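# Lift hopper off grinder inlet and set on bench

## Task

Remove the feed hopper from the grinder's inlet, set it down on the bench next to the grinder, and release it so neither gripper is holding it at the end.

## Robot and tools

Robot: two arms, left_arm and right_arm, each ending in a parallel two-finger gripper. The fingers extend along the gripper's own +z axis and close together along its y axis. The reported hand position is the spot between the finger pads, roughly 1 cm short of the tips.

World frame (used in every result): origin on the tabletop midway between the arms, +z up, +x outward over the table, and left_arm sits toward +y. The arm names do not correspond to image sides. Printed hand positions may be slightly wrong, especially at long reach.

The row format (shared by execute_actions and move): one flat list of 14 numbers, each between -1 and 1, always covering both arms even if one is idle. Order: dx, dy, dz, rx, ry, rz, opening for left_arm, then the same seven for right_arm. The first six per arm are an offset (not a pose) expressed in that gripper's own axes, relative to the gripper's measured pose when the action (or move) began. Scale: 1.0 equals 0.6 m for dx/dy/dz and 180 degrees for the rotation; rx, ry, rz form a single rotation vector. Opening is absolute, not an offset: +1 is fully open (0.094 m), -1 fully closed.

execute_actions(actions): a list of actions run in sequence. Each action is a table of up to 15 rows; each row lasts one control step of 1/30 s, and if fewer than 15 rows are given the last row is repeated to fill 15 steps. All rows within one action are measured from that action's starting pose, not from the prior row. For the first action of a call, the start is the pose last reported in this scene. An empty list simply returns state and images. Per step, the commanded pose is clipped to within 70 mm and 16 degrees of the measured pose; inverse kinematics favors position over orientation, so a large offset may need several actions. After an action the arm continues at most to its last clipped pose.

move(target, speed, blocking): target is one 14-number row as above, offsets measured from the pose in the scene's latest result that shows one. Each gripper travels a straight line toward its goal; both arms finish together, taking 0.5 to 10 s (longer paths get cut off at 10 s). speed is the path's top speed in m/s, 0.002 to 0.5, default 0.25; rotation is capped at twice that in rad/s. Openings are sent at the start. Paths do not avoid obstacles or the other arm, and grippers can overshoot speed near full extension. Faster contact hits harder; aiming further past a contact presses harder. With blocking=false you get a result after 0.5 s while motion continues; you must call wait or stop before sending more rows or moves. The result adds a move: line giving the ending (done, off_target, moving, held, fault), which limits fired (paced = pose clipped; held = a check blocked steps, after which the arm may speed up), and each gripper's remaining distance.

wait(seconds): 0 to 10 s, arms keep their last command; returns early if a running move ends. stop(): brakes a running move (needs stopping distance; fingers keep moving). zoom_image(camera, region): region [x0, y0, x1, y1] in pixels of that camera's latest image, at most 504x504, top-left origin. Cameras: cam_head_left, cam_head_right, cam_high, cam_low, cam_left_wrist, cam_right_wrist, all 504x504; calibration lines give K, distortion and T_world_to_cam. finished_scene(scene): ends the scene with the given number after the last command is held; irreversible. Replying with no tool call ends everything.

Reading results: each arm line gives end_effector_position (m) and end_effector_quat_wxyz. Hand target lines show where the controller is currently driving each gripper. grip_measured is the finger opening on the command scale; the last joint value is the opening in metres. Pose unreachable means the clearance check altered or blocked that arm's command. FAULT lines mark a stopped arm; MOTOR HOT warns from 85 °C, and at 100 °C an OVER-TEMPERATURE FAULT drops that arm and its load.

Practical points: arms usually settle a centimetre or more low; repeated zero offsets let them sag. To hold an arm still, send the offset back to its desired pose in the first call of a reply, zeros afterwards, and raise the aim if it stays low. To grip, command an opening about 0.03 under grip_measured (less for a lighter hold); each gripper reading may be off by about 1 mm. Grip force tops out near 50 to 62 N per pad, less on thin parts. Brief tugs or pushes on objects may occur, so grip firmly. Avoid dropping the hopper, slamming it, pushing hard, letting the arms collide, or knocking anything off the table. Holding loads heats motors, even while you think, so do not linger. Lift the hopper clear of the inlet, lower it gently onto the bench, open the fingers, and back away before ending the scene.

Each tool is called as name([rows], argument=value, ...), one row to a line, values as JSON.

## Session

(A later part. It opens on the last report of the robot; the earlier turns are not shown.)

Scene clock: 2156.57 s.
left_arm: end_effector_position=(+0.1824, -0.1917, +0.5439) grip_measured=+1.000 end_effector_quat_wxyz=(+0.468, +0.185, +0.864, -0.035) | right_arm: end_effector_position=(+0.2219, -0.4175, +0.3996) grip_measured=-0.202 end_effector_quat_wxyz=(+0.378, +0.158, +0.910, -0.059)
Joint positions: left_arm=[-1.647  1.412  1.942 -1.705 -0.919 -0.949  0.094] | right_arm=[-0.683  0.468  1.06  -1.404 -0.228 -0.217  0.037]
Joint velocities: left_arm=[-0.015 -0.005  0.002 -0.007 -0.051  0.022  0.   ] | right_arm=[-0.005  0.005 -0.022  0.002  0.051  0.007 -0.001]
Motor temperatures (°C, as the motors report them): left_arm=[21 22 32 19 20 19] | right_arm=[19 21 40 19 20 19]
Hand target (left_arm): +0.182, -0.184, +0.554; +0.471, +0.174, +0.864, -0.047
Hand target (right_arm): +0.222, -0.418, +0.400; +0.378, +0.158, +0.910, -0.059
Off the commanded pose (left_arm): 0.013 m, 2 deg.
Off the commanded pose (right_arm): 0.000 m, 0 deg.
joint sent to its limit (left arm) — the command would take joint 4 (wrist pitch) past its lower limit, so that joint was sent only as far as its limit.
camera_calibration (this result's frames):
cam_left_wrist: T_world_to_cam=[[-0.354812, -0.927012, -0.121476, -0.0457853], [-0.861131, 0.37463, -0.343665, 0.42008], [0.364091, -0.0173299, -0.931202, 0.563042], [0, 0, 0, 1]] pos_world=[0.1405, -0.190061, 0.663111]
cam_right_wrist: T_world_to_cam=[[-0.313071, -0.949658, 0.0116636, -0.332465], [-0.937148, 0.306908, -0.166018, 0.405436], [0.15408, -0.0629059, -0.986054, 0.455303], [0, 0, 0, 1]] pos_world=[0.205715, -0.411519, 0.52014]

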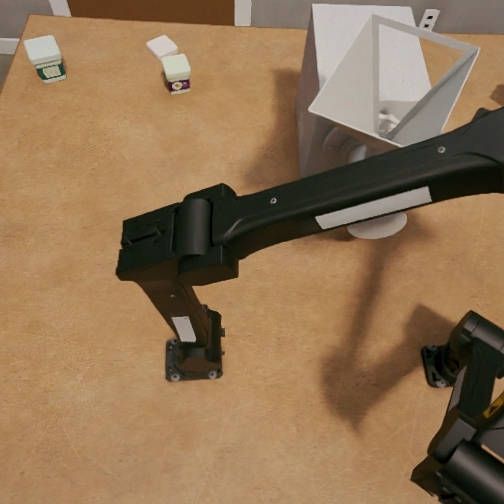

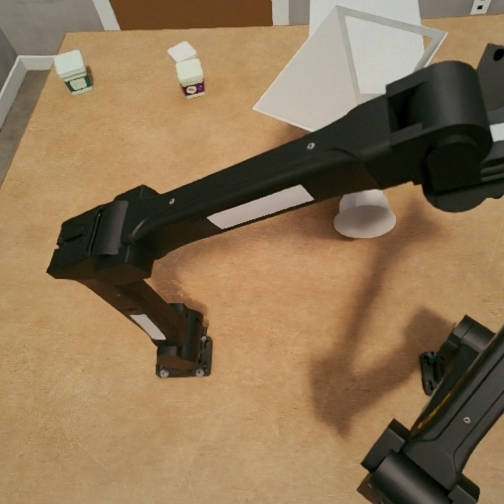

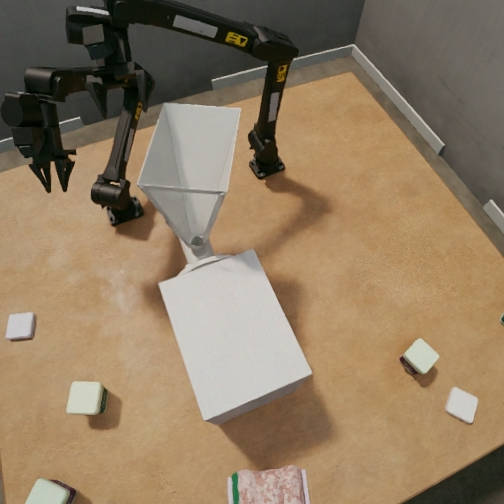

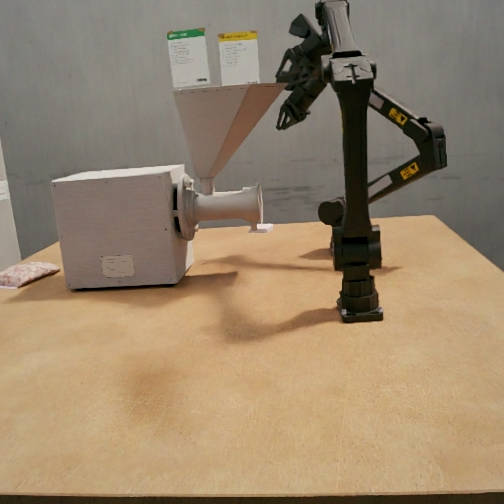

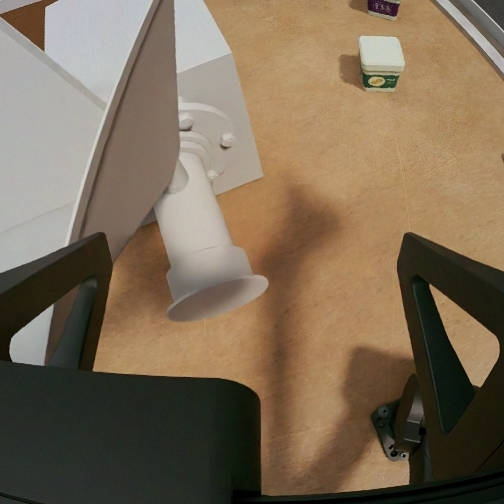

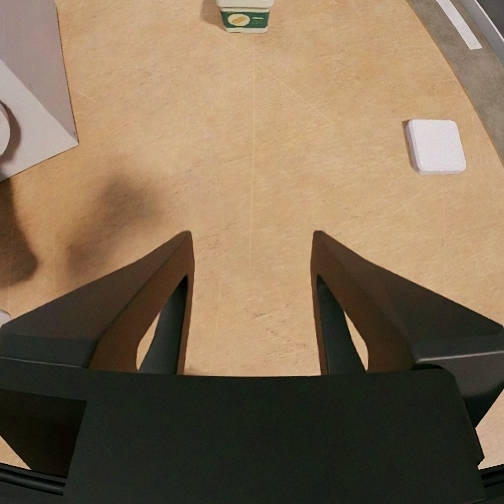

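move(target=[-0.0151, 0.5098, -0.0725, -0.0051, 0.0527, -0.1733, 1, 0, 0, 0, 0, 0, 0, -0.2], speed=0.15)

Scene clock: 2177.17 s.
left_arm: end_effector_position=(+0.2585, +0.0901, +0.5922) grip_measured=+1.000 end_effector_quat_wxyz=(+0.371, -0.049, +0.917, -0.139) | right_arm: end_effector_position=(+0.2219, -0.4175, +0.3996) grip_measured=-0.202 end_effector_quat_wxyz=(+0.378, +0.158, +0.910, -0.059)
Joint positions: left_arm=[-0.93   0.921  1.791 -1.705 -0.389 -0.807  0.094] | right_arm=[-0.683  0.468  1.06  -1.404 -0.228 -0.217  0.037]
Joint velocities: left_arm=[ 0.005  0.005  0.007  0.007 -0.007  0.007  0.   ] | right_arm=[-0.005 -0.005 -0.012  0.012  0.037  0.007  0.   ]
Motor temperatures (°C, as the motors report them): left_arm=[20 22 30 19 20 19] | right_arm=[19 21 39 19 19 19]
Hand target (left_arm): +0.256, +0.097, +0.610; +0.385, -0.051, +0.909, -0.150
Hand target (right_arm): +0.222, -0.418, +0.400; +0.378, +0.158, +0.910, -0.059
Off the commanded pose (left_arm): 0.021 m, 1 deg.
Off the commanded pose (right_arm): 0.000 m, 0 deg.
joint sent to its limit (left arm) — the command would take joint 4 (wrist pitch) past its lower limit, so that joint was sent only as far as its limit.
move: off_target (left_arm)
camera_calibration (this result's frames):
cam_left_wrist: T_world_to_cam=[[-0.0191307, -0.958909, 0.283069, -0.0751684], [-0.988766, -0.0238335, -0.147561, 0.349432], [0.148244, -0.282712, -0.94768, 0.674673], [0, 0, 0, 1]] pos_world=[0.244052, 0.126987, 0.712215]
cam_right_wrist: T_world_to_cam=[[-0.313071, -0.949658, 0.0116636, -0.332465], [-0.937148, 0.306908, -0.166018, 0.405436], [0.15408, -0.0629059, -0.986054, 0.455303], [0, 0, 0, 1]] pos_world=[0.205715, -0.411519, 0.52014]

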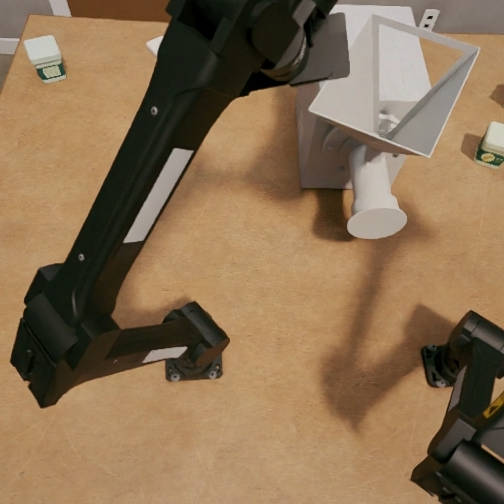

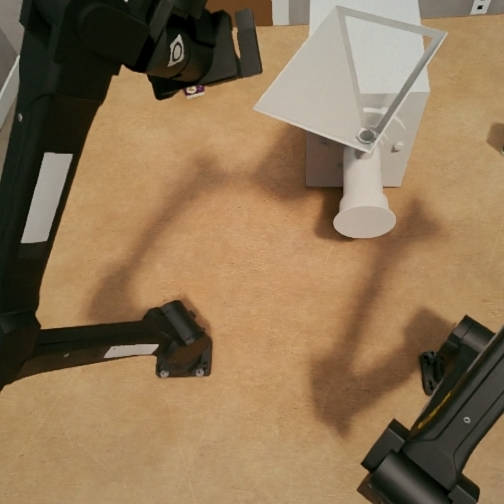

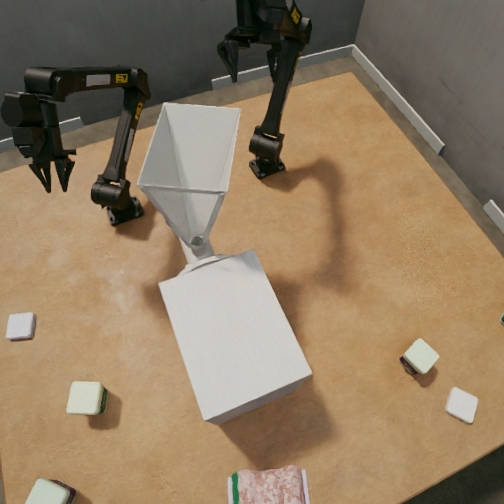

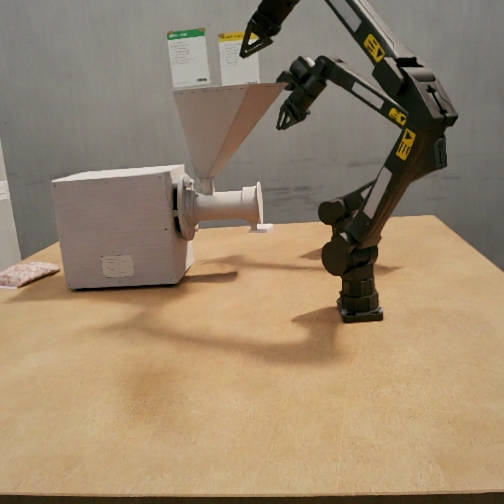

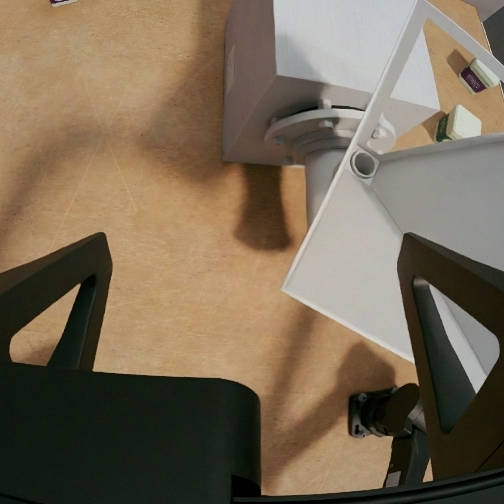

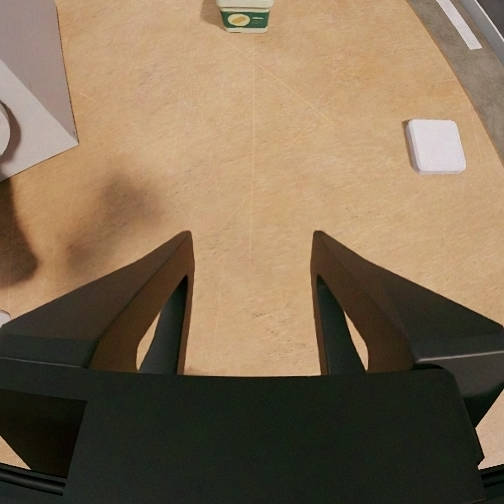

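move(target=[0, 0, -0.01, 0, 0, 0, 1, -0.2278, 0.4155, -0.2252, -0.0618, -0.0005, 0.0663, 1], speed=0.15)

Scene clock: 2204.03 s.
left_arm: end_effector_position=(+0.2590, +0.0902, +0.5911) grip_measured=+1.000 end_effector_quat_wxyz=(+0.371, -0.047, +0.917, -0.136) | right_arm: end_effector_position=(+0.3094, -0.1804, +0.5741) grip_measured=+1.000 end_effector_quat_wxyz=(+0.407, +0.191, +0.891, +0.063)
Joint positions: left_arm=[-0.93   0.921  1.788 -1.705 -0.391 -0.804  0.094] | right_arm=[ 0.811  1.028  1.771 -1.7    0.629  1.06   0.094]
Joint velocities: left_arm=[-0.005 -0.015  0.002  0.007  0.022  0.007  0.   ] | right_arm=[-0.005 -0.005  0.007 -0.017 -0.037  0.022  0.   ]
Motor temperatures (°C, as the motors report them): left_arm=[20 22 30 19 20 19] | right_arm=[19 21 39 19 19 19]
Hand target (left_arm): +0.255, +0.092, +0.596; +0.375, -0.047, +0.915, -0.143
Hand target (right_arm): +0.305, -0.182, +0.591; +0.415, +0.197, +0.884, +0.081
Off the commanded pose (left_arm): 0.007 m, 0 deg.
Off the commanded pose (right_arm): 0.022 m, 3 deg.
joint sent to its limit (left arm) — the command would take joint 4 (wrist pitch) past its lower limit, so that joint was sent only as far as its limit.
joint sent to its limit (right arm) — the command would take joint 4 (wrist pitch) past its lower limit, so that joint was sent only as far as its limit.
move: off_target (right_arm)
camera_calibration (this result's frames):
cam_left_wrist: T_world_to_cam=[[-0.0191914, -0.960438, 0.277832, -0.0715073], [-0.988758, -0.0229832, -0.14775, 0.34978], [0.14829, -0.277544, -0.949199, 0.674007], [0, 0, 0, 1]] pos_world=[0.244527, 0.126427, 0.711314]
cam_right_wrist: T_world_to_cam=[[-0.273156, -0.930647, -0.243478, 0.0556239], [-0.926203, 0.322811, -0.194784, 0.459618], [0.259872, 0.172303, -0.950146, 0.61789], [0, 0, 0, 1]] pos_world=[0.280321, -0.203068, 0.690156]

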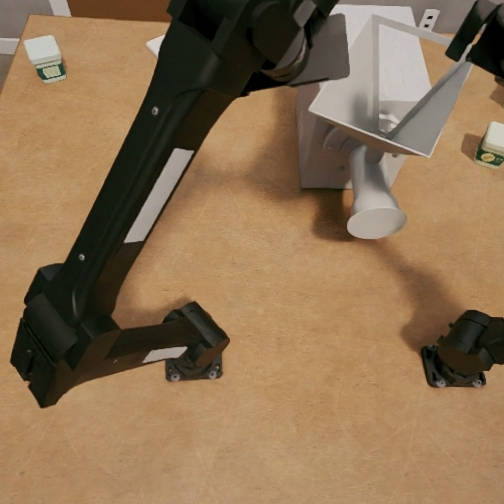

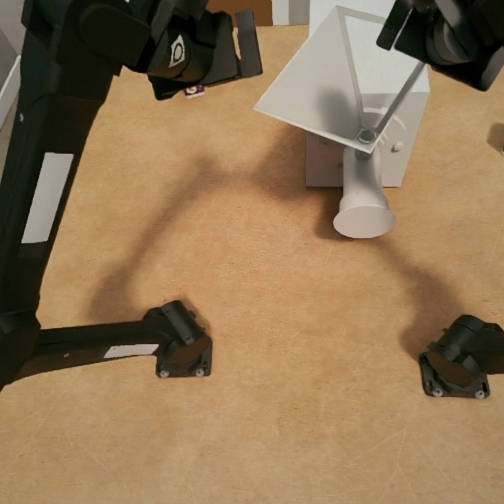

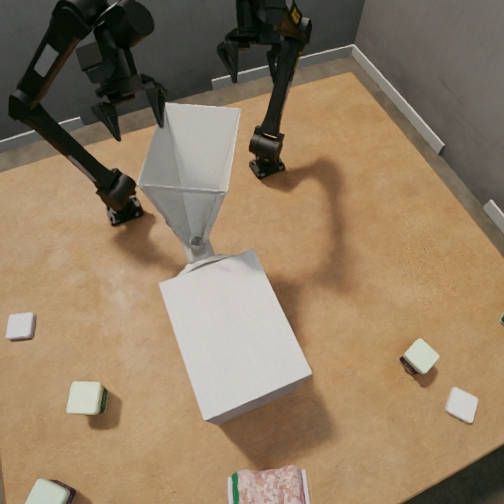

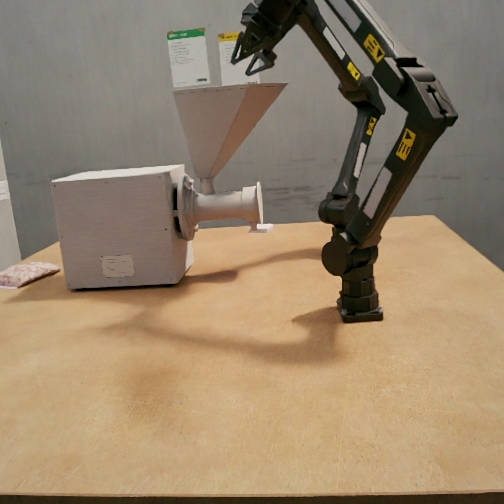

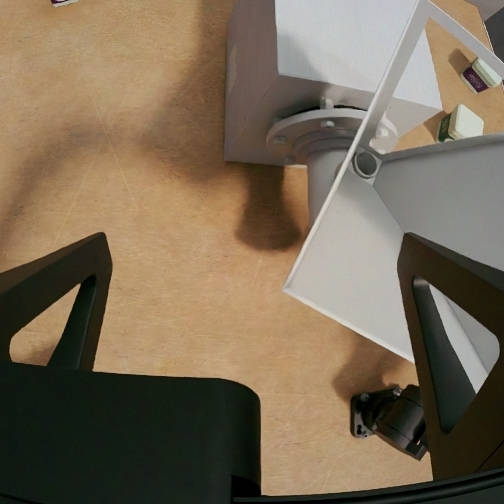

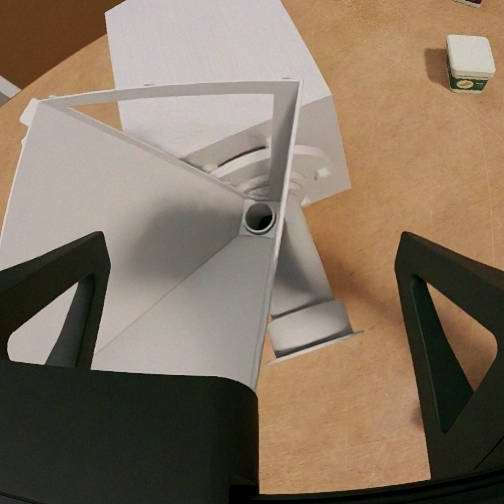

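move(target=[0, 0, -0.01, 0, 0, 0, 1, 0.0704, -0.0337, 0.1134, 0, 0.015, 0, 1], speed=0.08)

Scene clock: 2217.60 s.
left_arm: end_effector_position=(+0.2592, +0.0905, +0.5912) grip_measured=+1.000 end_effector_quat_wxyz=(+0.372, -0.048, +0.917, -0.135) | right_arm: end_effector_position=(+0.3296, -0.1821, +0.4902) grip_measured=+1.000 end_effector_quat_wxyz=(+0.380, +0.188, +0.904, +0.063)
Joint positions: left_arm=[-0.93   0.921  1.788 -1.705 -0.394 -0.804  0.094] | right_arm=[ 0.709  0.939  1.475 -1.485  0.524  0.979  0.094]
Joint velocities: left_arm=[-0.015  0.005 -0.027  0.002 -0.037 -0.037  0.   ] | right_arm=[ 0.005 -0.015 -0.002  0.017 -0.051 -0.022  0.   ]
Motor temperatures (°C, as the motors report them): left_arm=[20 21 29 19 20 19] | right_arm=[19 21 40 19 19 19]
Hand target (left_arm): +0.255, +0.092, +0.595; +0.375, -0.046, +0.915, -0.141
Hand target (right_arm): +0.330, -0.185, +0.494; +0.385, +0.190, +0.900, +0.068
Off the commanded pose (left_arm): 0.006 m, 0 deg.
Off the commanded pose (right_arm): 0.005 m, 1 deg.
joint sent to its limit (left arm) — the command would take joint 4 (wrist pitch) past its lower limit, so that joint was sent only as far as its limit.
move: done
camera_calibration (this result's frames):
cam_left_wrist: T_world_to_cam=[[-0.0180765, -0.960777, 0.276732, -0.0708399], [-0.988531, -0.0243301, -0.149043, 0.350837], [0.14993, -0.276252, -0.949318, 0.673699], [0, 0, 0, 1]] pos_world=[0.244525, 0.126585, 0.711448]
cam_right_wrist: T_world_to_cam=[[-0.273936, -0.932951, -0.233584, 0.0341327], [-0.940363, 0.310758, -0.138376, 0.437356], [0.201687, 0.181748, -0.96244, 0.560096], [0, 0, 0, 1]] pos_world=[0.307659, -0.205864, 0.607552]

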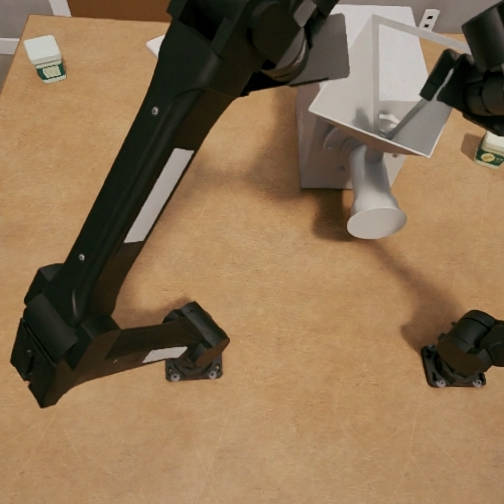

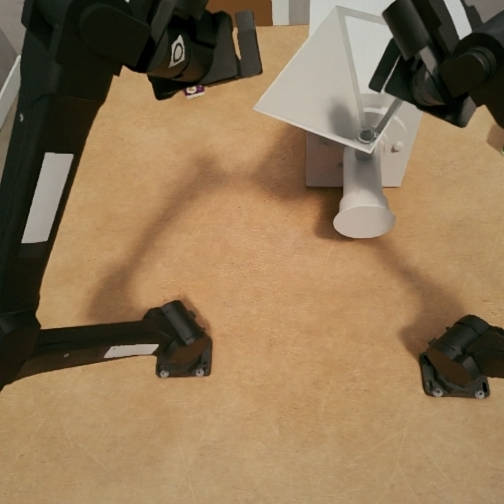

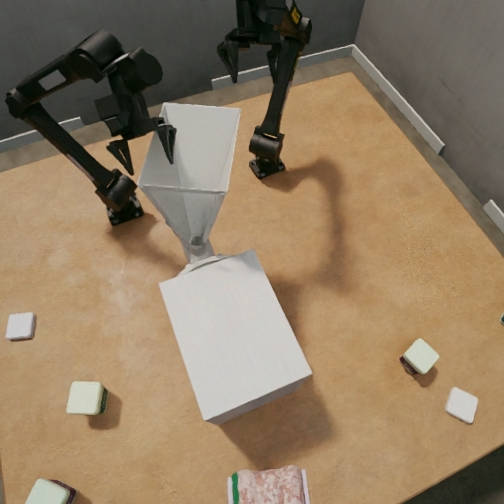

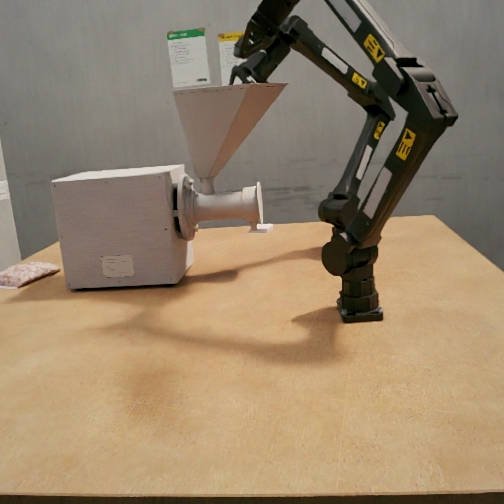

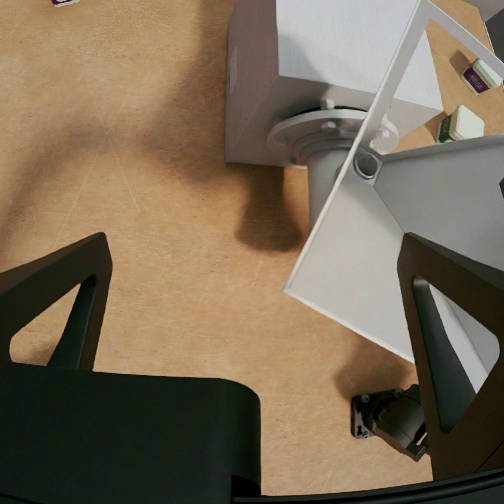

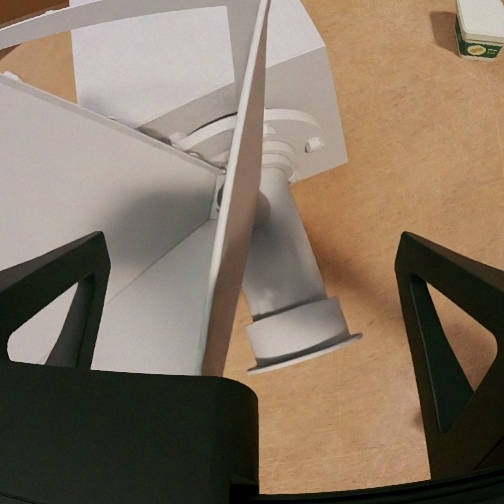

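execute_actions([
  [[0, 0, -0.01, 0, 0, 0, 1, 0, 0, -0.01, 0, 0, 0, -0.5]],
  [[0, 0, -0.005, 0, 0, 0, 1, 0, 0, -0.005, 0, 0, 0, -1]],
  [[0, 0, -0.005, 0, 0, 0, 1, 0, 0, -0.005, 0, 0, 0, -1]],
])

Scene clock: 2226.77 s.
left_arm: end_effector_position=(+0.2594, +0.0909, +0.5913) grip_measured=+1.000 end_effector_quat_wxyz=(+0.373, -0.048, +0.917, -0.134) | right_arm: end_effector_position=(+0.3286, -0.1851, +0.4934) grip_measured=-0.968 end_effector_quat_wxyz=(+0.381, +0.229, +0.893, +0.075)
Joint positions: left_arm=[-0.93   0.921  1.788 -1.705 -0.396 -0.804  0.094] | right_arm=[ 0.711  0.938  1.482 -1.495  0.539  1.068  0.002]
Joint velocities: left_arm=[-0.005 -0.005  0.002  0.002 -0.007 -0.007  0.   ] | right_arm=[-0.015 -0.005  0.002 -0.012 -0.007  0.022 -0.001]
Motor temperatures (°C, as the motors report them): left_arm=[20 21 29 19 20 19] | right_arm=[19 21 40 19 19 19]
Hand target (left_arm): +0.258, +0.092, +0.593; +0.375, -0.048, +0.916, -0.137
Hand target (right_arm): +0.326, -0.185, +0.495; +0.381, +0.222, +0.894, +0.072
Off the commanded pose (left_arm): 0.003 m, 0 deg.
Off the commanded pose (right_arm): 0.003 m, 1 deg.
joint sent to its limit (left arm) — the command would take joint 4 (wrist pitch) past its lower limit, so that joint was sent only as far as its limit.
camera_calibration (this result's frames):
cam_left_wrist: T_world_to_cam=[[-0.0167733, -0.961169, 0.27545, -0.070063], [-0.988263, -0.0258992, -0.150553, 0.35207], [0.151841, -0.274742, -0.949453, 0.673335], [0, 0, 0, 1]] pos_world=[0.244522, 0.12677, 0.711604]
cam_right_wrist: T_world_to_cam=[[-0.334715, -0.897985, -0.285639, 0.0839605], [-0.915111, 0.382072, -0.128813, 0.438006], [0.224807, 0.218276, -0.949641, 0.556841], [0, 0, 0, 1]] pos_world=[0.303745, -0.2135, 0.609202]

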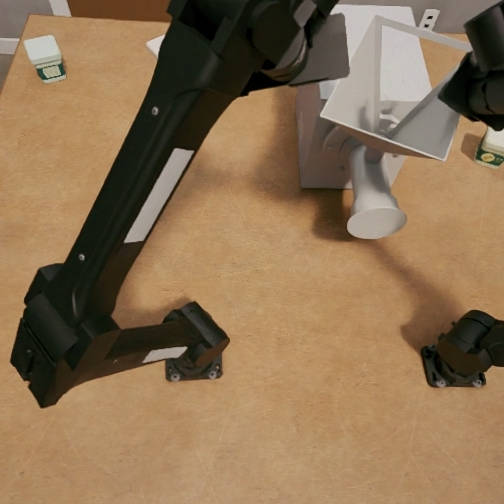

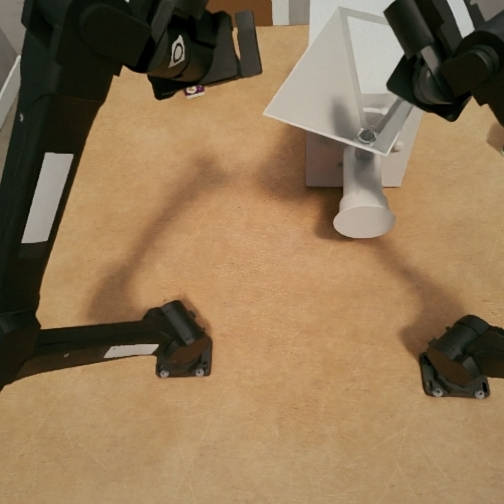

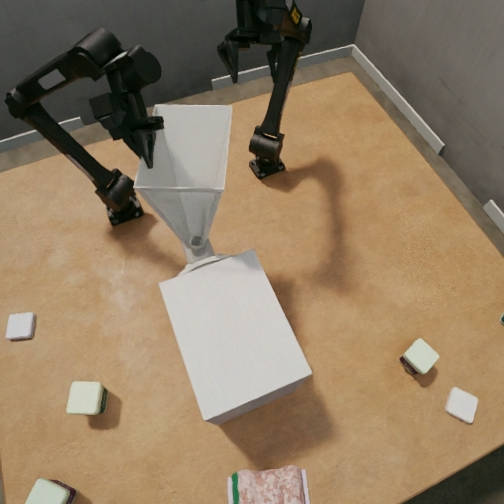

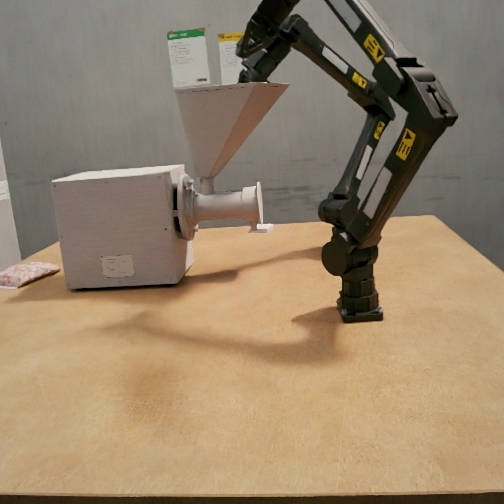

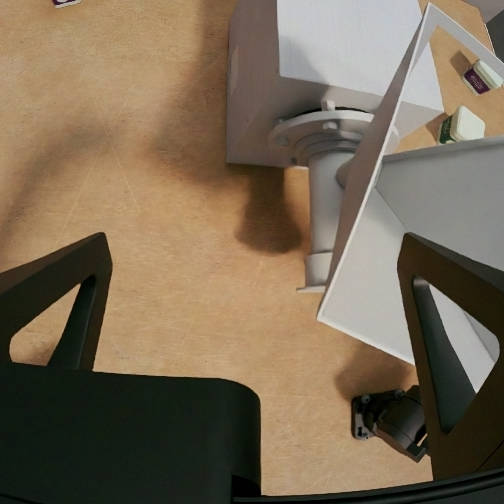

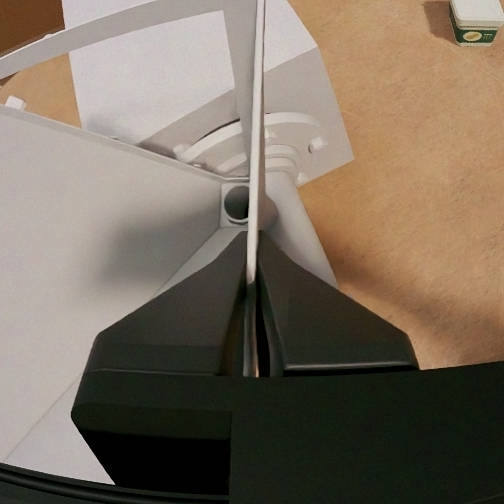

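move(target=[0, 0, -0.005, 0, 0, 0, 1, -0.0609, -0.0257, 0.0162, -0.0759, 0.0238, -0.0865, -1], speed=0.04)

Scene clock: 2249.43 s.
left_arm: end_effector_position=(+0.2597, +0.0906, +0.5900) grip_measured=+1.000 end_effector_quat_wxyz=(+0.372, -0.048, +0.917, -0.133) | right_arm: end_effector_position=(+0.3515, -0.2153, +0.4950) grip_measured=-0.970 end_effector_quat_wxyz=(+0.360, +0.072, +0.920, +0.137)
Joint positions: left_arm=[-0.93   0.921  1.784 -1.705 -0.396 -0.804  0.094] | right_arm=[ 0.357  0.878  1.438 -1.344  0.073  0.513  0.001]
Joint velocities: left_arm=[-0.015 -0.005 -0.017 -0.007 -0.051  0.007  0.   ] | right_arm=[-0.005  0.005  0.007  0.007  0.037 -0.007 -0.   ]
Motor temperatures (°C, as the motors report them): left_arm=[20 21 28 19 20 19] | right_arm=[19 21 39 19 19 19]
Hand target (left_arm): +0.258, +0.092, +0.593; +0.375, -0.048, +0.916, -0.137
Hand target (right_arm): +0.352, -0.217, +0.505; +0.378, +0.058, +0.913, +0.139
Off the commanded pose (left_arm): 0.004 m, 0 deg.
Off the commanded pose (right_arm): 0.011 m, 3 deg.
joint sent to its limit (left arm) — the command would take joint 4 (wrist pitch) past its lower limit, so that joint was sent only as far as its limit.
move: off_target (right_arm)
camera_calibration (this result's frames):
cam_left_wrist: T_world_to_cam=[[-0.0161537, -0.961878, 0.273002, -0.0686216], [-0.9886, -0.0255128, -0.148386, 0.35089], [0.149695, -0.272287, -0.950501, 0.672852], [0, 0, 0, 1]] pos_world=[0.245059, 0.126155, 0.710347]
cam_right_wrist: T_world_to_cam=[[-0.0124272, -0.959613, -0.281047, -0.0639414], [-0.991286, 0.0486854, -0.1224, 0.422506], [0.13114, 0.277077, -0.951856, 0.606447], [0, 0, 0, 1]] pos_world=[0.3385, -0.249962, 0.610995]

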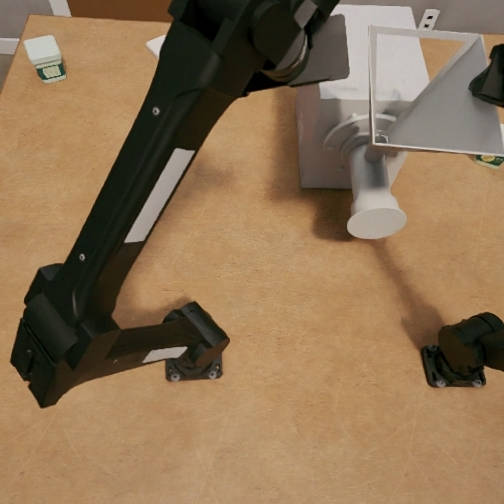

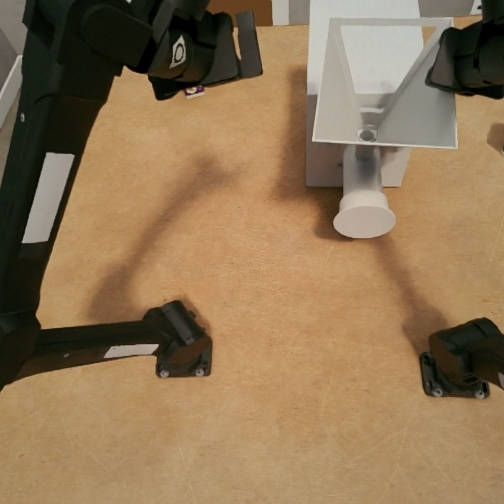

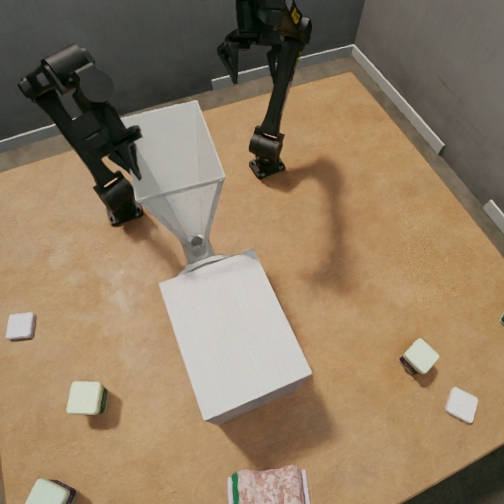

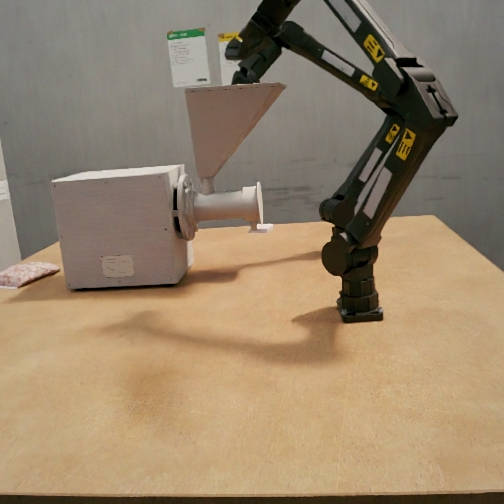

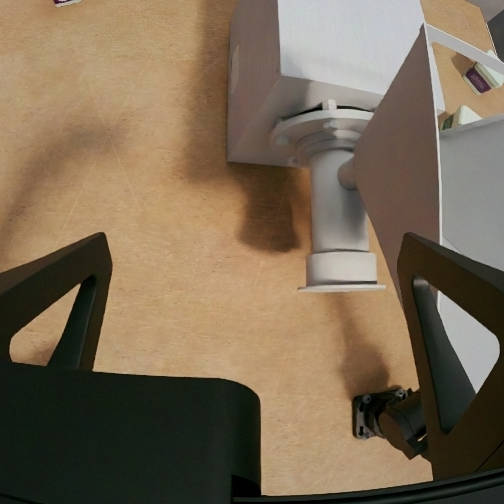

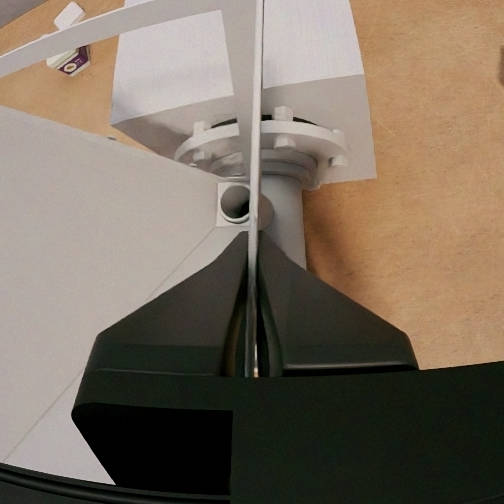

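move(target=[0.0252, -0.1968, 0.0992, 0, 0, 0, 1, -0.005, 0.002, -0.006, 0, 0, 0, -1], speed=0.1)

Scene clock: 2268.63 s.
left_arm: end_effector_position=(+0.2924, -0.0345, +0.5458) grip_measured=+1.000 end_effector_quat_wxyz=(+0.357, -0.037, +0.928, -0.100) | right_arm: end_effector_position=(+0.3515, -0.2153, +0.4945) grip_measured=-0.970 end_effector_quat_wxyz=(+0.359, +0.073, +0.920, +0.137)
Joint positions: left_arm=[-1.15   1.153  1.795 -1.646 -0.539 -0.992  0.094] | right_arm=[ 0.357  0.878  1.438 -1.345  0.073  0.516  0.001]
Joint velocities: left_arm=[-0.015 -0.024  0.007  0.007 -0.022 -0.007  0.   ] | right_arm=[-0.005 -0.015 -0.002  0.002 -0.037  0.022  0.   ]
Motor temperatures (°C, as the motors report them): left_arm=[20 21 28 19 20 19] | right_arm=[19 21 39 19 19 19]
Hand target (left_arm): +0.289, -0.036, +0.571; +0.371, -0.048, +0.918, -0.133
Hand target (right_arm): +0.351, -0.216, +0.500; +0.360, +0.072, +0.920, +0.137
Off the commanded pose (left_arm): 0.027 m, 4 deg.
Off the commanded pose (right_arm): 0.005 m, 0 deg.
move: off_target (left_arm)
camera_calibration (this result's frames):
cam_left_wrist: T_world_to_cam=[[-0.0079674, -0.978587, 0.205681, -0.142631], [-0.993137, -0.016257, -0.115818, 0.357375], [0.116682, -0.205192, -0.971741, 0.615527], [0, 0, 0, 1]] pos_world=[0.281966, -0.00746519, 0.66886]
cam_right_wrist: T_world_to_cam=[[-0.01506, -0.959161, -0.282459, -0.0623371], [-0.991424, 0.0509992, -0.120321, 0.421986], [0.129812, 0.278225, -0.951704, 0.606663], [0, 0, 0, 1]] pos_world=[0.338676, -0.250101, 0.610529]

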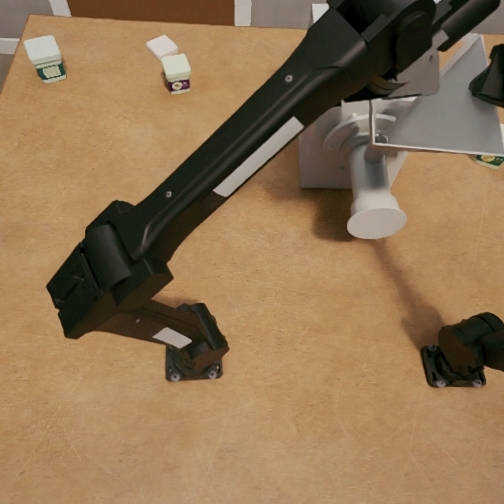

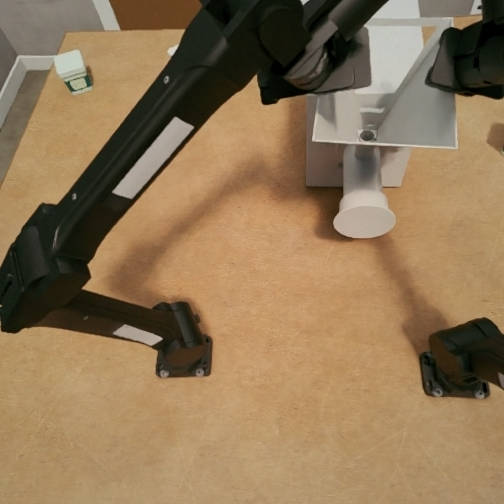

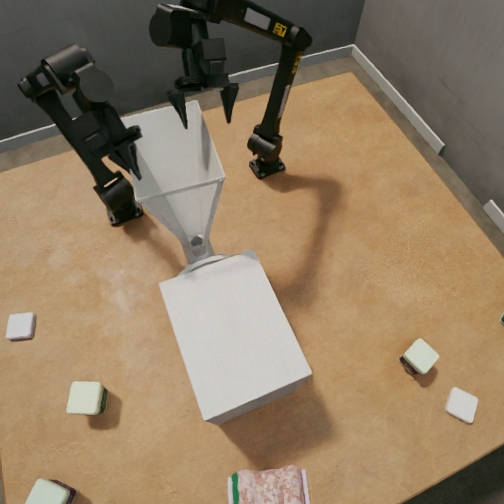

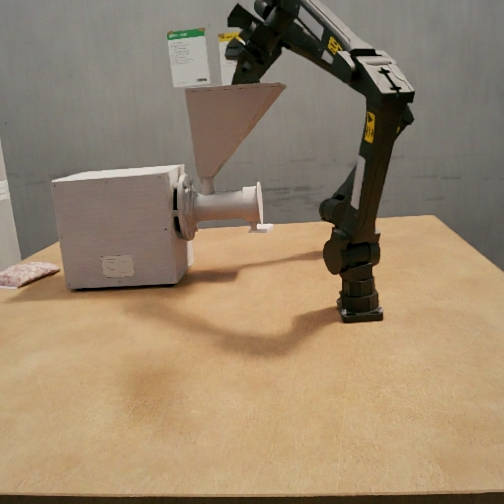

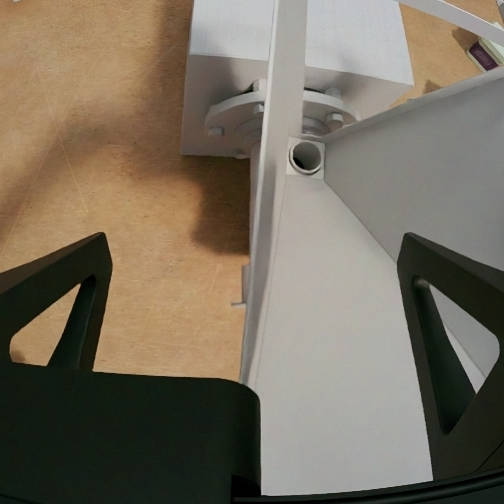

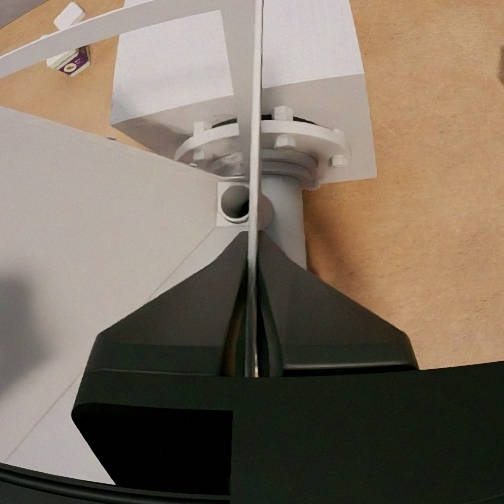

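move(target=[-0.0172, -0.0202, 0.1267, 0.0189, -0.0108, -0.0187, 1, -0.003, 0.001, -0.004, 0, 0, 0, -1], speed=0.06)

Scene clock: 2283.63 s.
left_arm: end_effector_position=(+0.3459, -0.0608, +0.4953) grip_measured=+1.000 end_effector_quat_wxyz=(+0.364, -0.053, +0.920, -0.132) | right_arm: end_effector_position=(+0.3515, -0.2154, +0.4945) grip_measured=-0.971 end_effector_quat_wxyz=(+0.358, +0.074, +0.920, +0.137)
Joint positions: left_arm=[-1.036  1.152  1.611 -1.354 -0.458 -0.911  0.094] | right_arm=[ 0.357  0.878  1.438 -1.345  0.073  0.518  0.001]
Joint velocities: left_arm=[ 0.005 -0.005  0.012 -0.007 -0.081  0.022  0.   ] | right_arm=[-0.005  0.005  0.002 -0.017  0.007 -0.022 -0.   ]
Motor temperatures (°C, as the motors report them): left_arm=[20 21 30 19 20 19] | right_arm=[19 21 40 19 19 19]
Hand target (left_arm): +0.350, -0.058, +0.501; +0.371, -0.056, +0.917, -0.138
Hand target (right_arm): +0.351, -0.216, +0.497; +0.359, +0.073, +0.920, +0.137
Off the commanded pose (left_arm): 0.008 m, 1 deg.
Off the commanded pose (right_arm): 0.003 m, 0 deg.
move: done
camera_calibration (this result's frames):
cam_left_wrist: T_world_to_cam=[[-0.00383826, -0.961248, 0.27566, -0.19251], [-0.990832, -0.0335712, -0.130862, 0.409834], [0.135045, -0.273635, -0.952306, 0.534609], [0, 0, 0, 1]] pos_world=[0.333141, -0.025004, 0.61581]
cam_right_wrist: T_world_to_cam=[[-0.0159985, -0.958969, -0.283058, -0.0617133], [-0.991453, 0.0518756, -0.119711, 0.421816], [0.129483, 0.278724, -0.951602, 0.606788], [0, 0, 0, 1]] pos_world=[0.338654, -0.250189, 0.610449]

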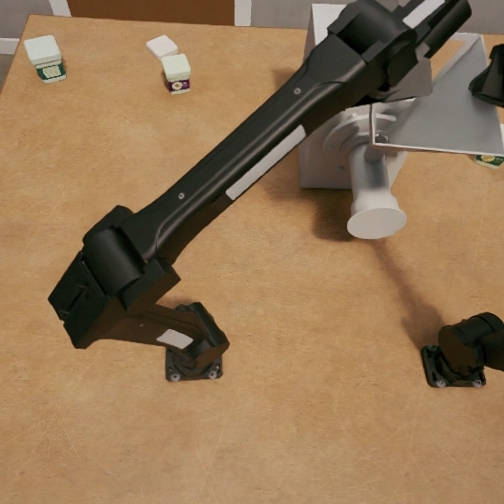

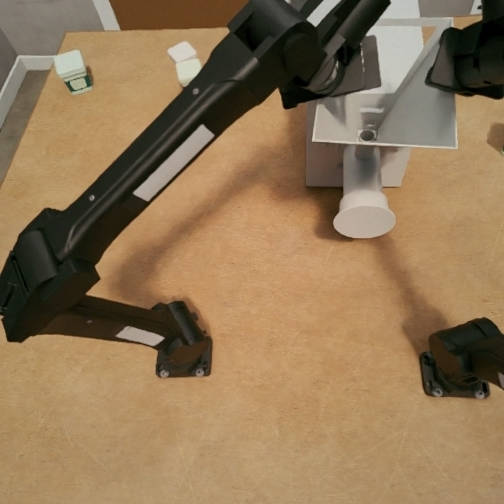

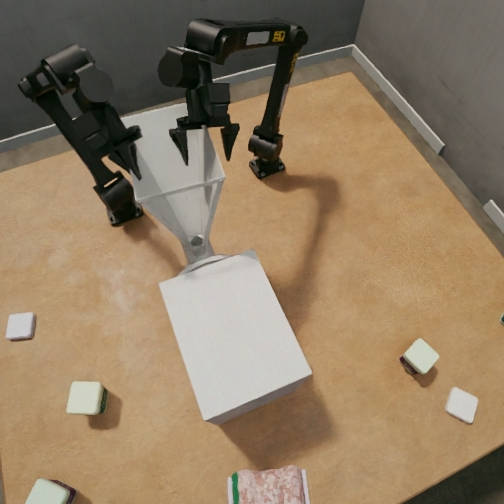

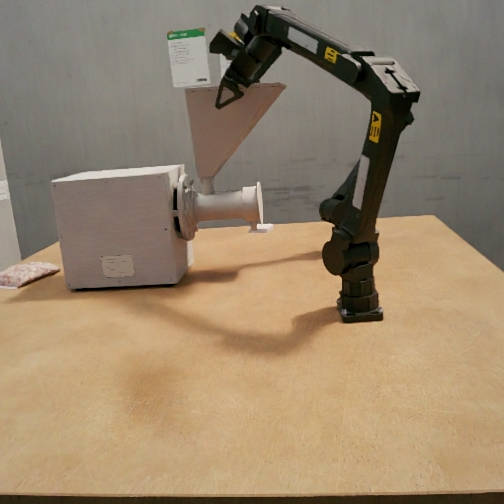

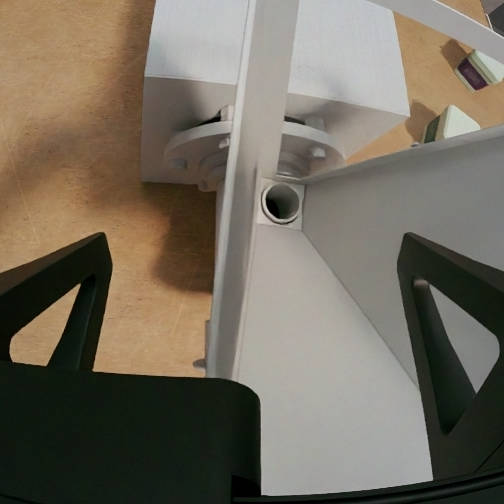

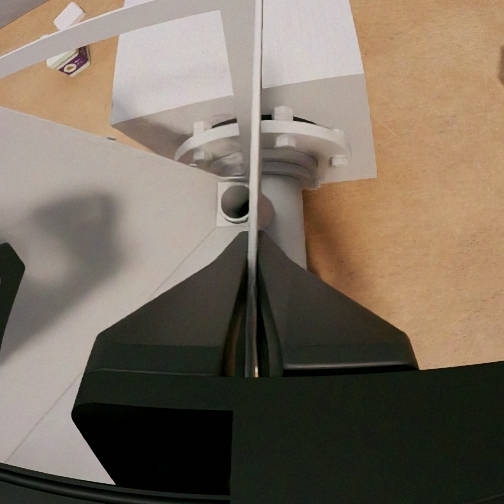

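execute_actions(actions=[])

Scene clock: 2305.20 s.
left_arm: end_effector_position=(+0.3460, -0.0607, +0.4953) grip_measured=+1.000 end_effector_quat_wxyz=(+0.364, -0.053, +0.920, -0.132) | right_arm: end_effector_position=(+0.3515, -0.2154, +0.4945) grip_measured=-0.971 end_effector_quat_wxyz=(+0.358, +0.074, +0.920, +0.137)
Joint positions: left_arm=[-1.035  1.152  1.611 -1.354 -0.458 -0.909  0.094] | right_arm=[ 0.357  0.878  1.438 -1.345  0.073  0.518  0.001]
Joint velocities: left_arm=[ 0.005 -0.024 -0.012 -0.007  0.037 -0.051  0.   ] | right_arm=[-0.005 -0.015 -0.007  0.002  0.037  0.066  0.002]
Motor temperatures (°C, as the motors report them): left_arm=[20 21 29 19 20 19] | right_arm=[19 21 39 19 19 19]
Hand target (left_arm): +0.350, -0.058, +0.501; +0.371, -0.056, +0.917, -0.138
Hand target (right_arm): +0.351, -0.216, +0.497; +0.359, +0.073, +0.920, +0.137
Off the commanded pose (left_arm): 0.008 m, 1 deg.
Off the commanded pose (right_arm): 0.003 m, 0 deg.
camera_calibration (this result's frames):
cam_left_wrist: T_world_to_cam=[[-0.0045839, -0.961532, 0.274654, -0.191661], [-0.990814, -0.0327546, -0.131206, 0.410163], [0.135155, -0.272733, -0.952549, 0.534762], [0, 0, 0, 1]] pos_world=[0.333241, -0.0250065, 0.615843]
cam_right_wrist: T_world_to_cam=[[-0.0159985, -0.958969, -0.283058, -0.0617133], [-0.991453, 0.0518756, -0.119711, 0.421816], [0.129483, 0.278724, -0.951602, 0.606788], [0, 0, 0, 1]] pos_world=[0.338654, -0.250189, 0.610449]

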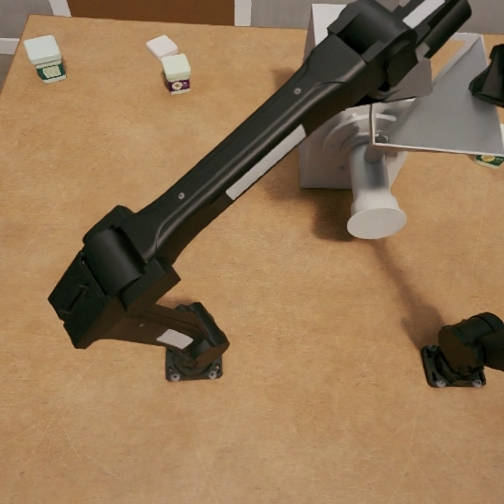

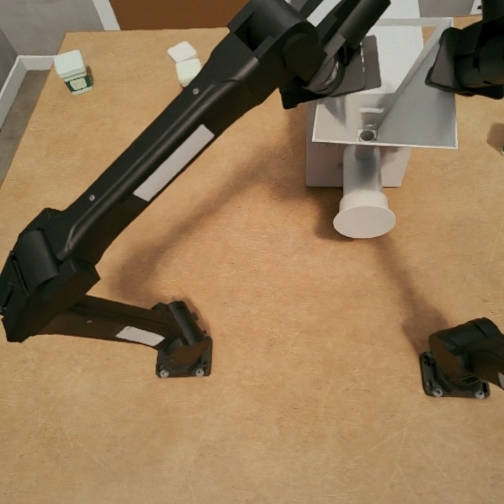

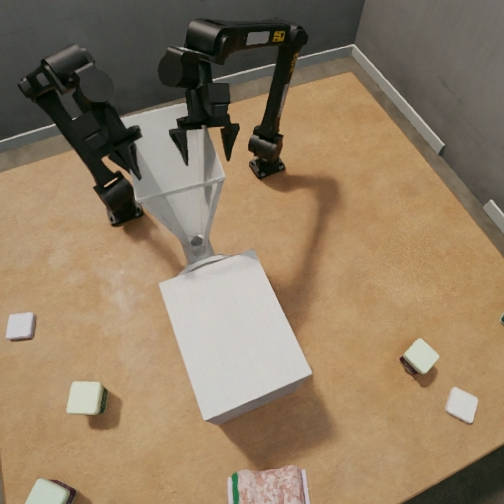

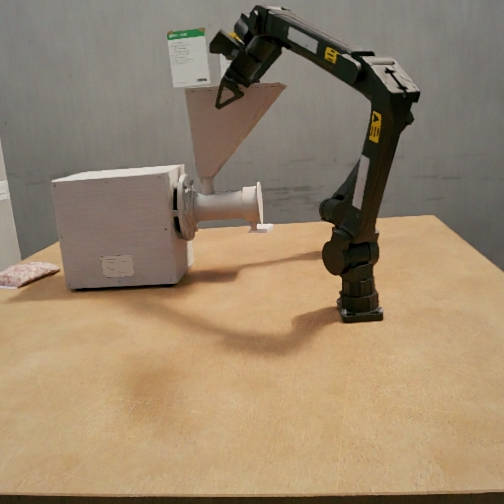

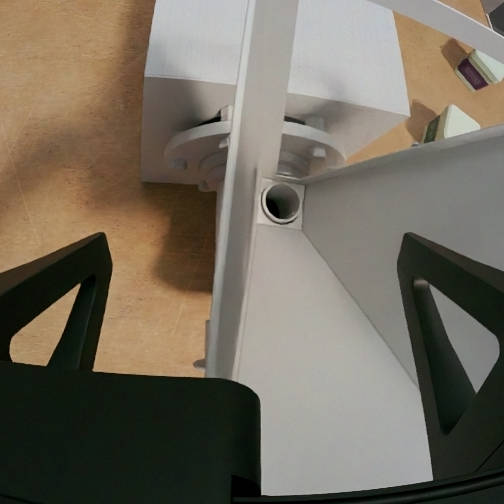

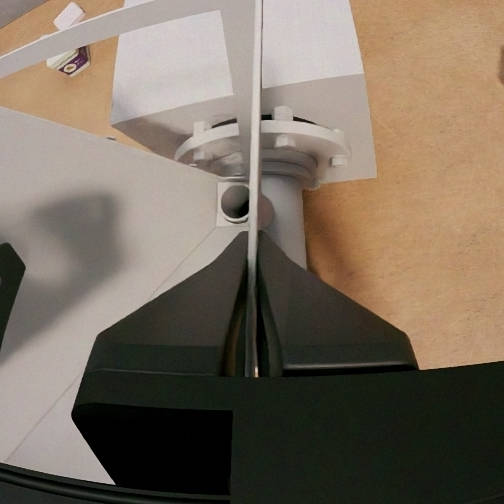

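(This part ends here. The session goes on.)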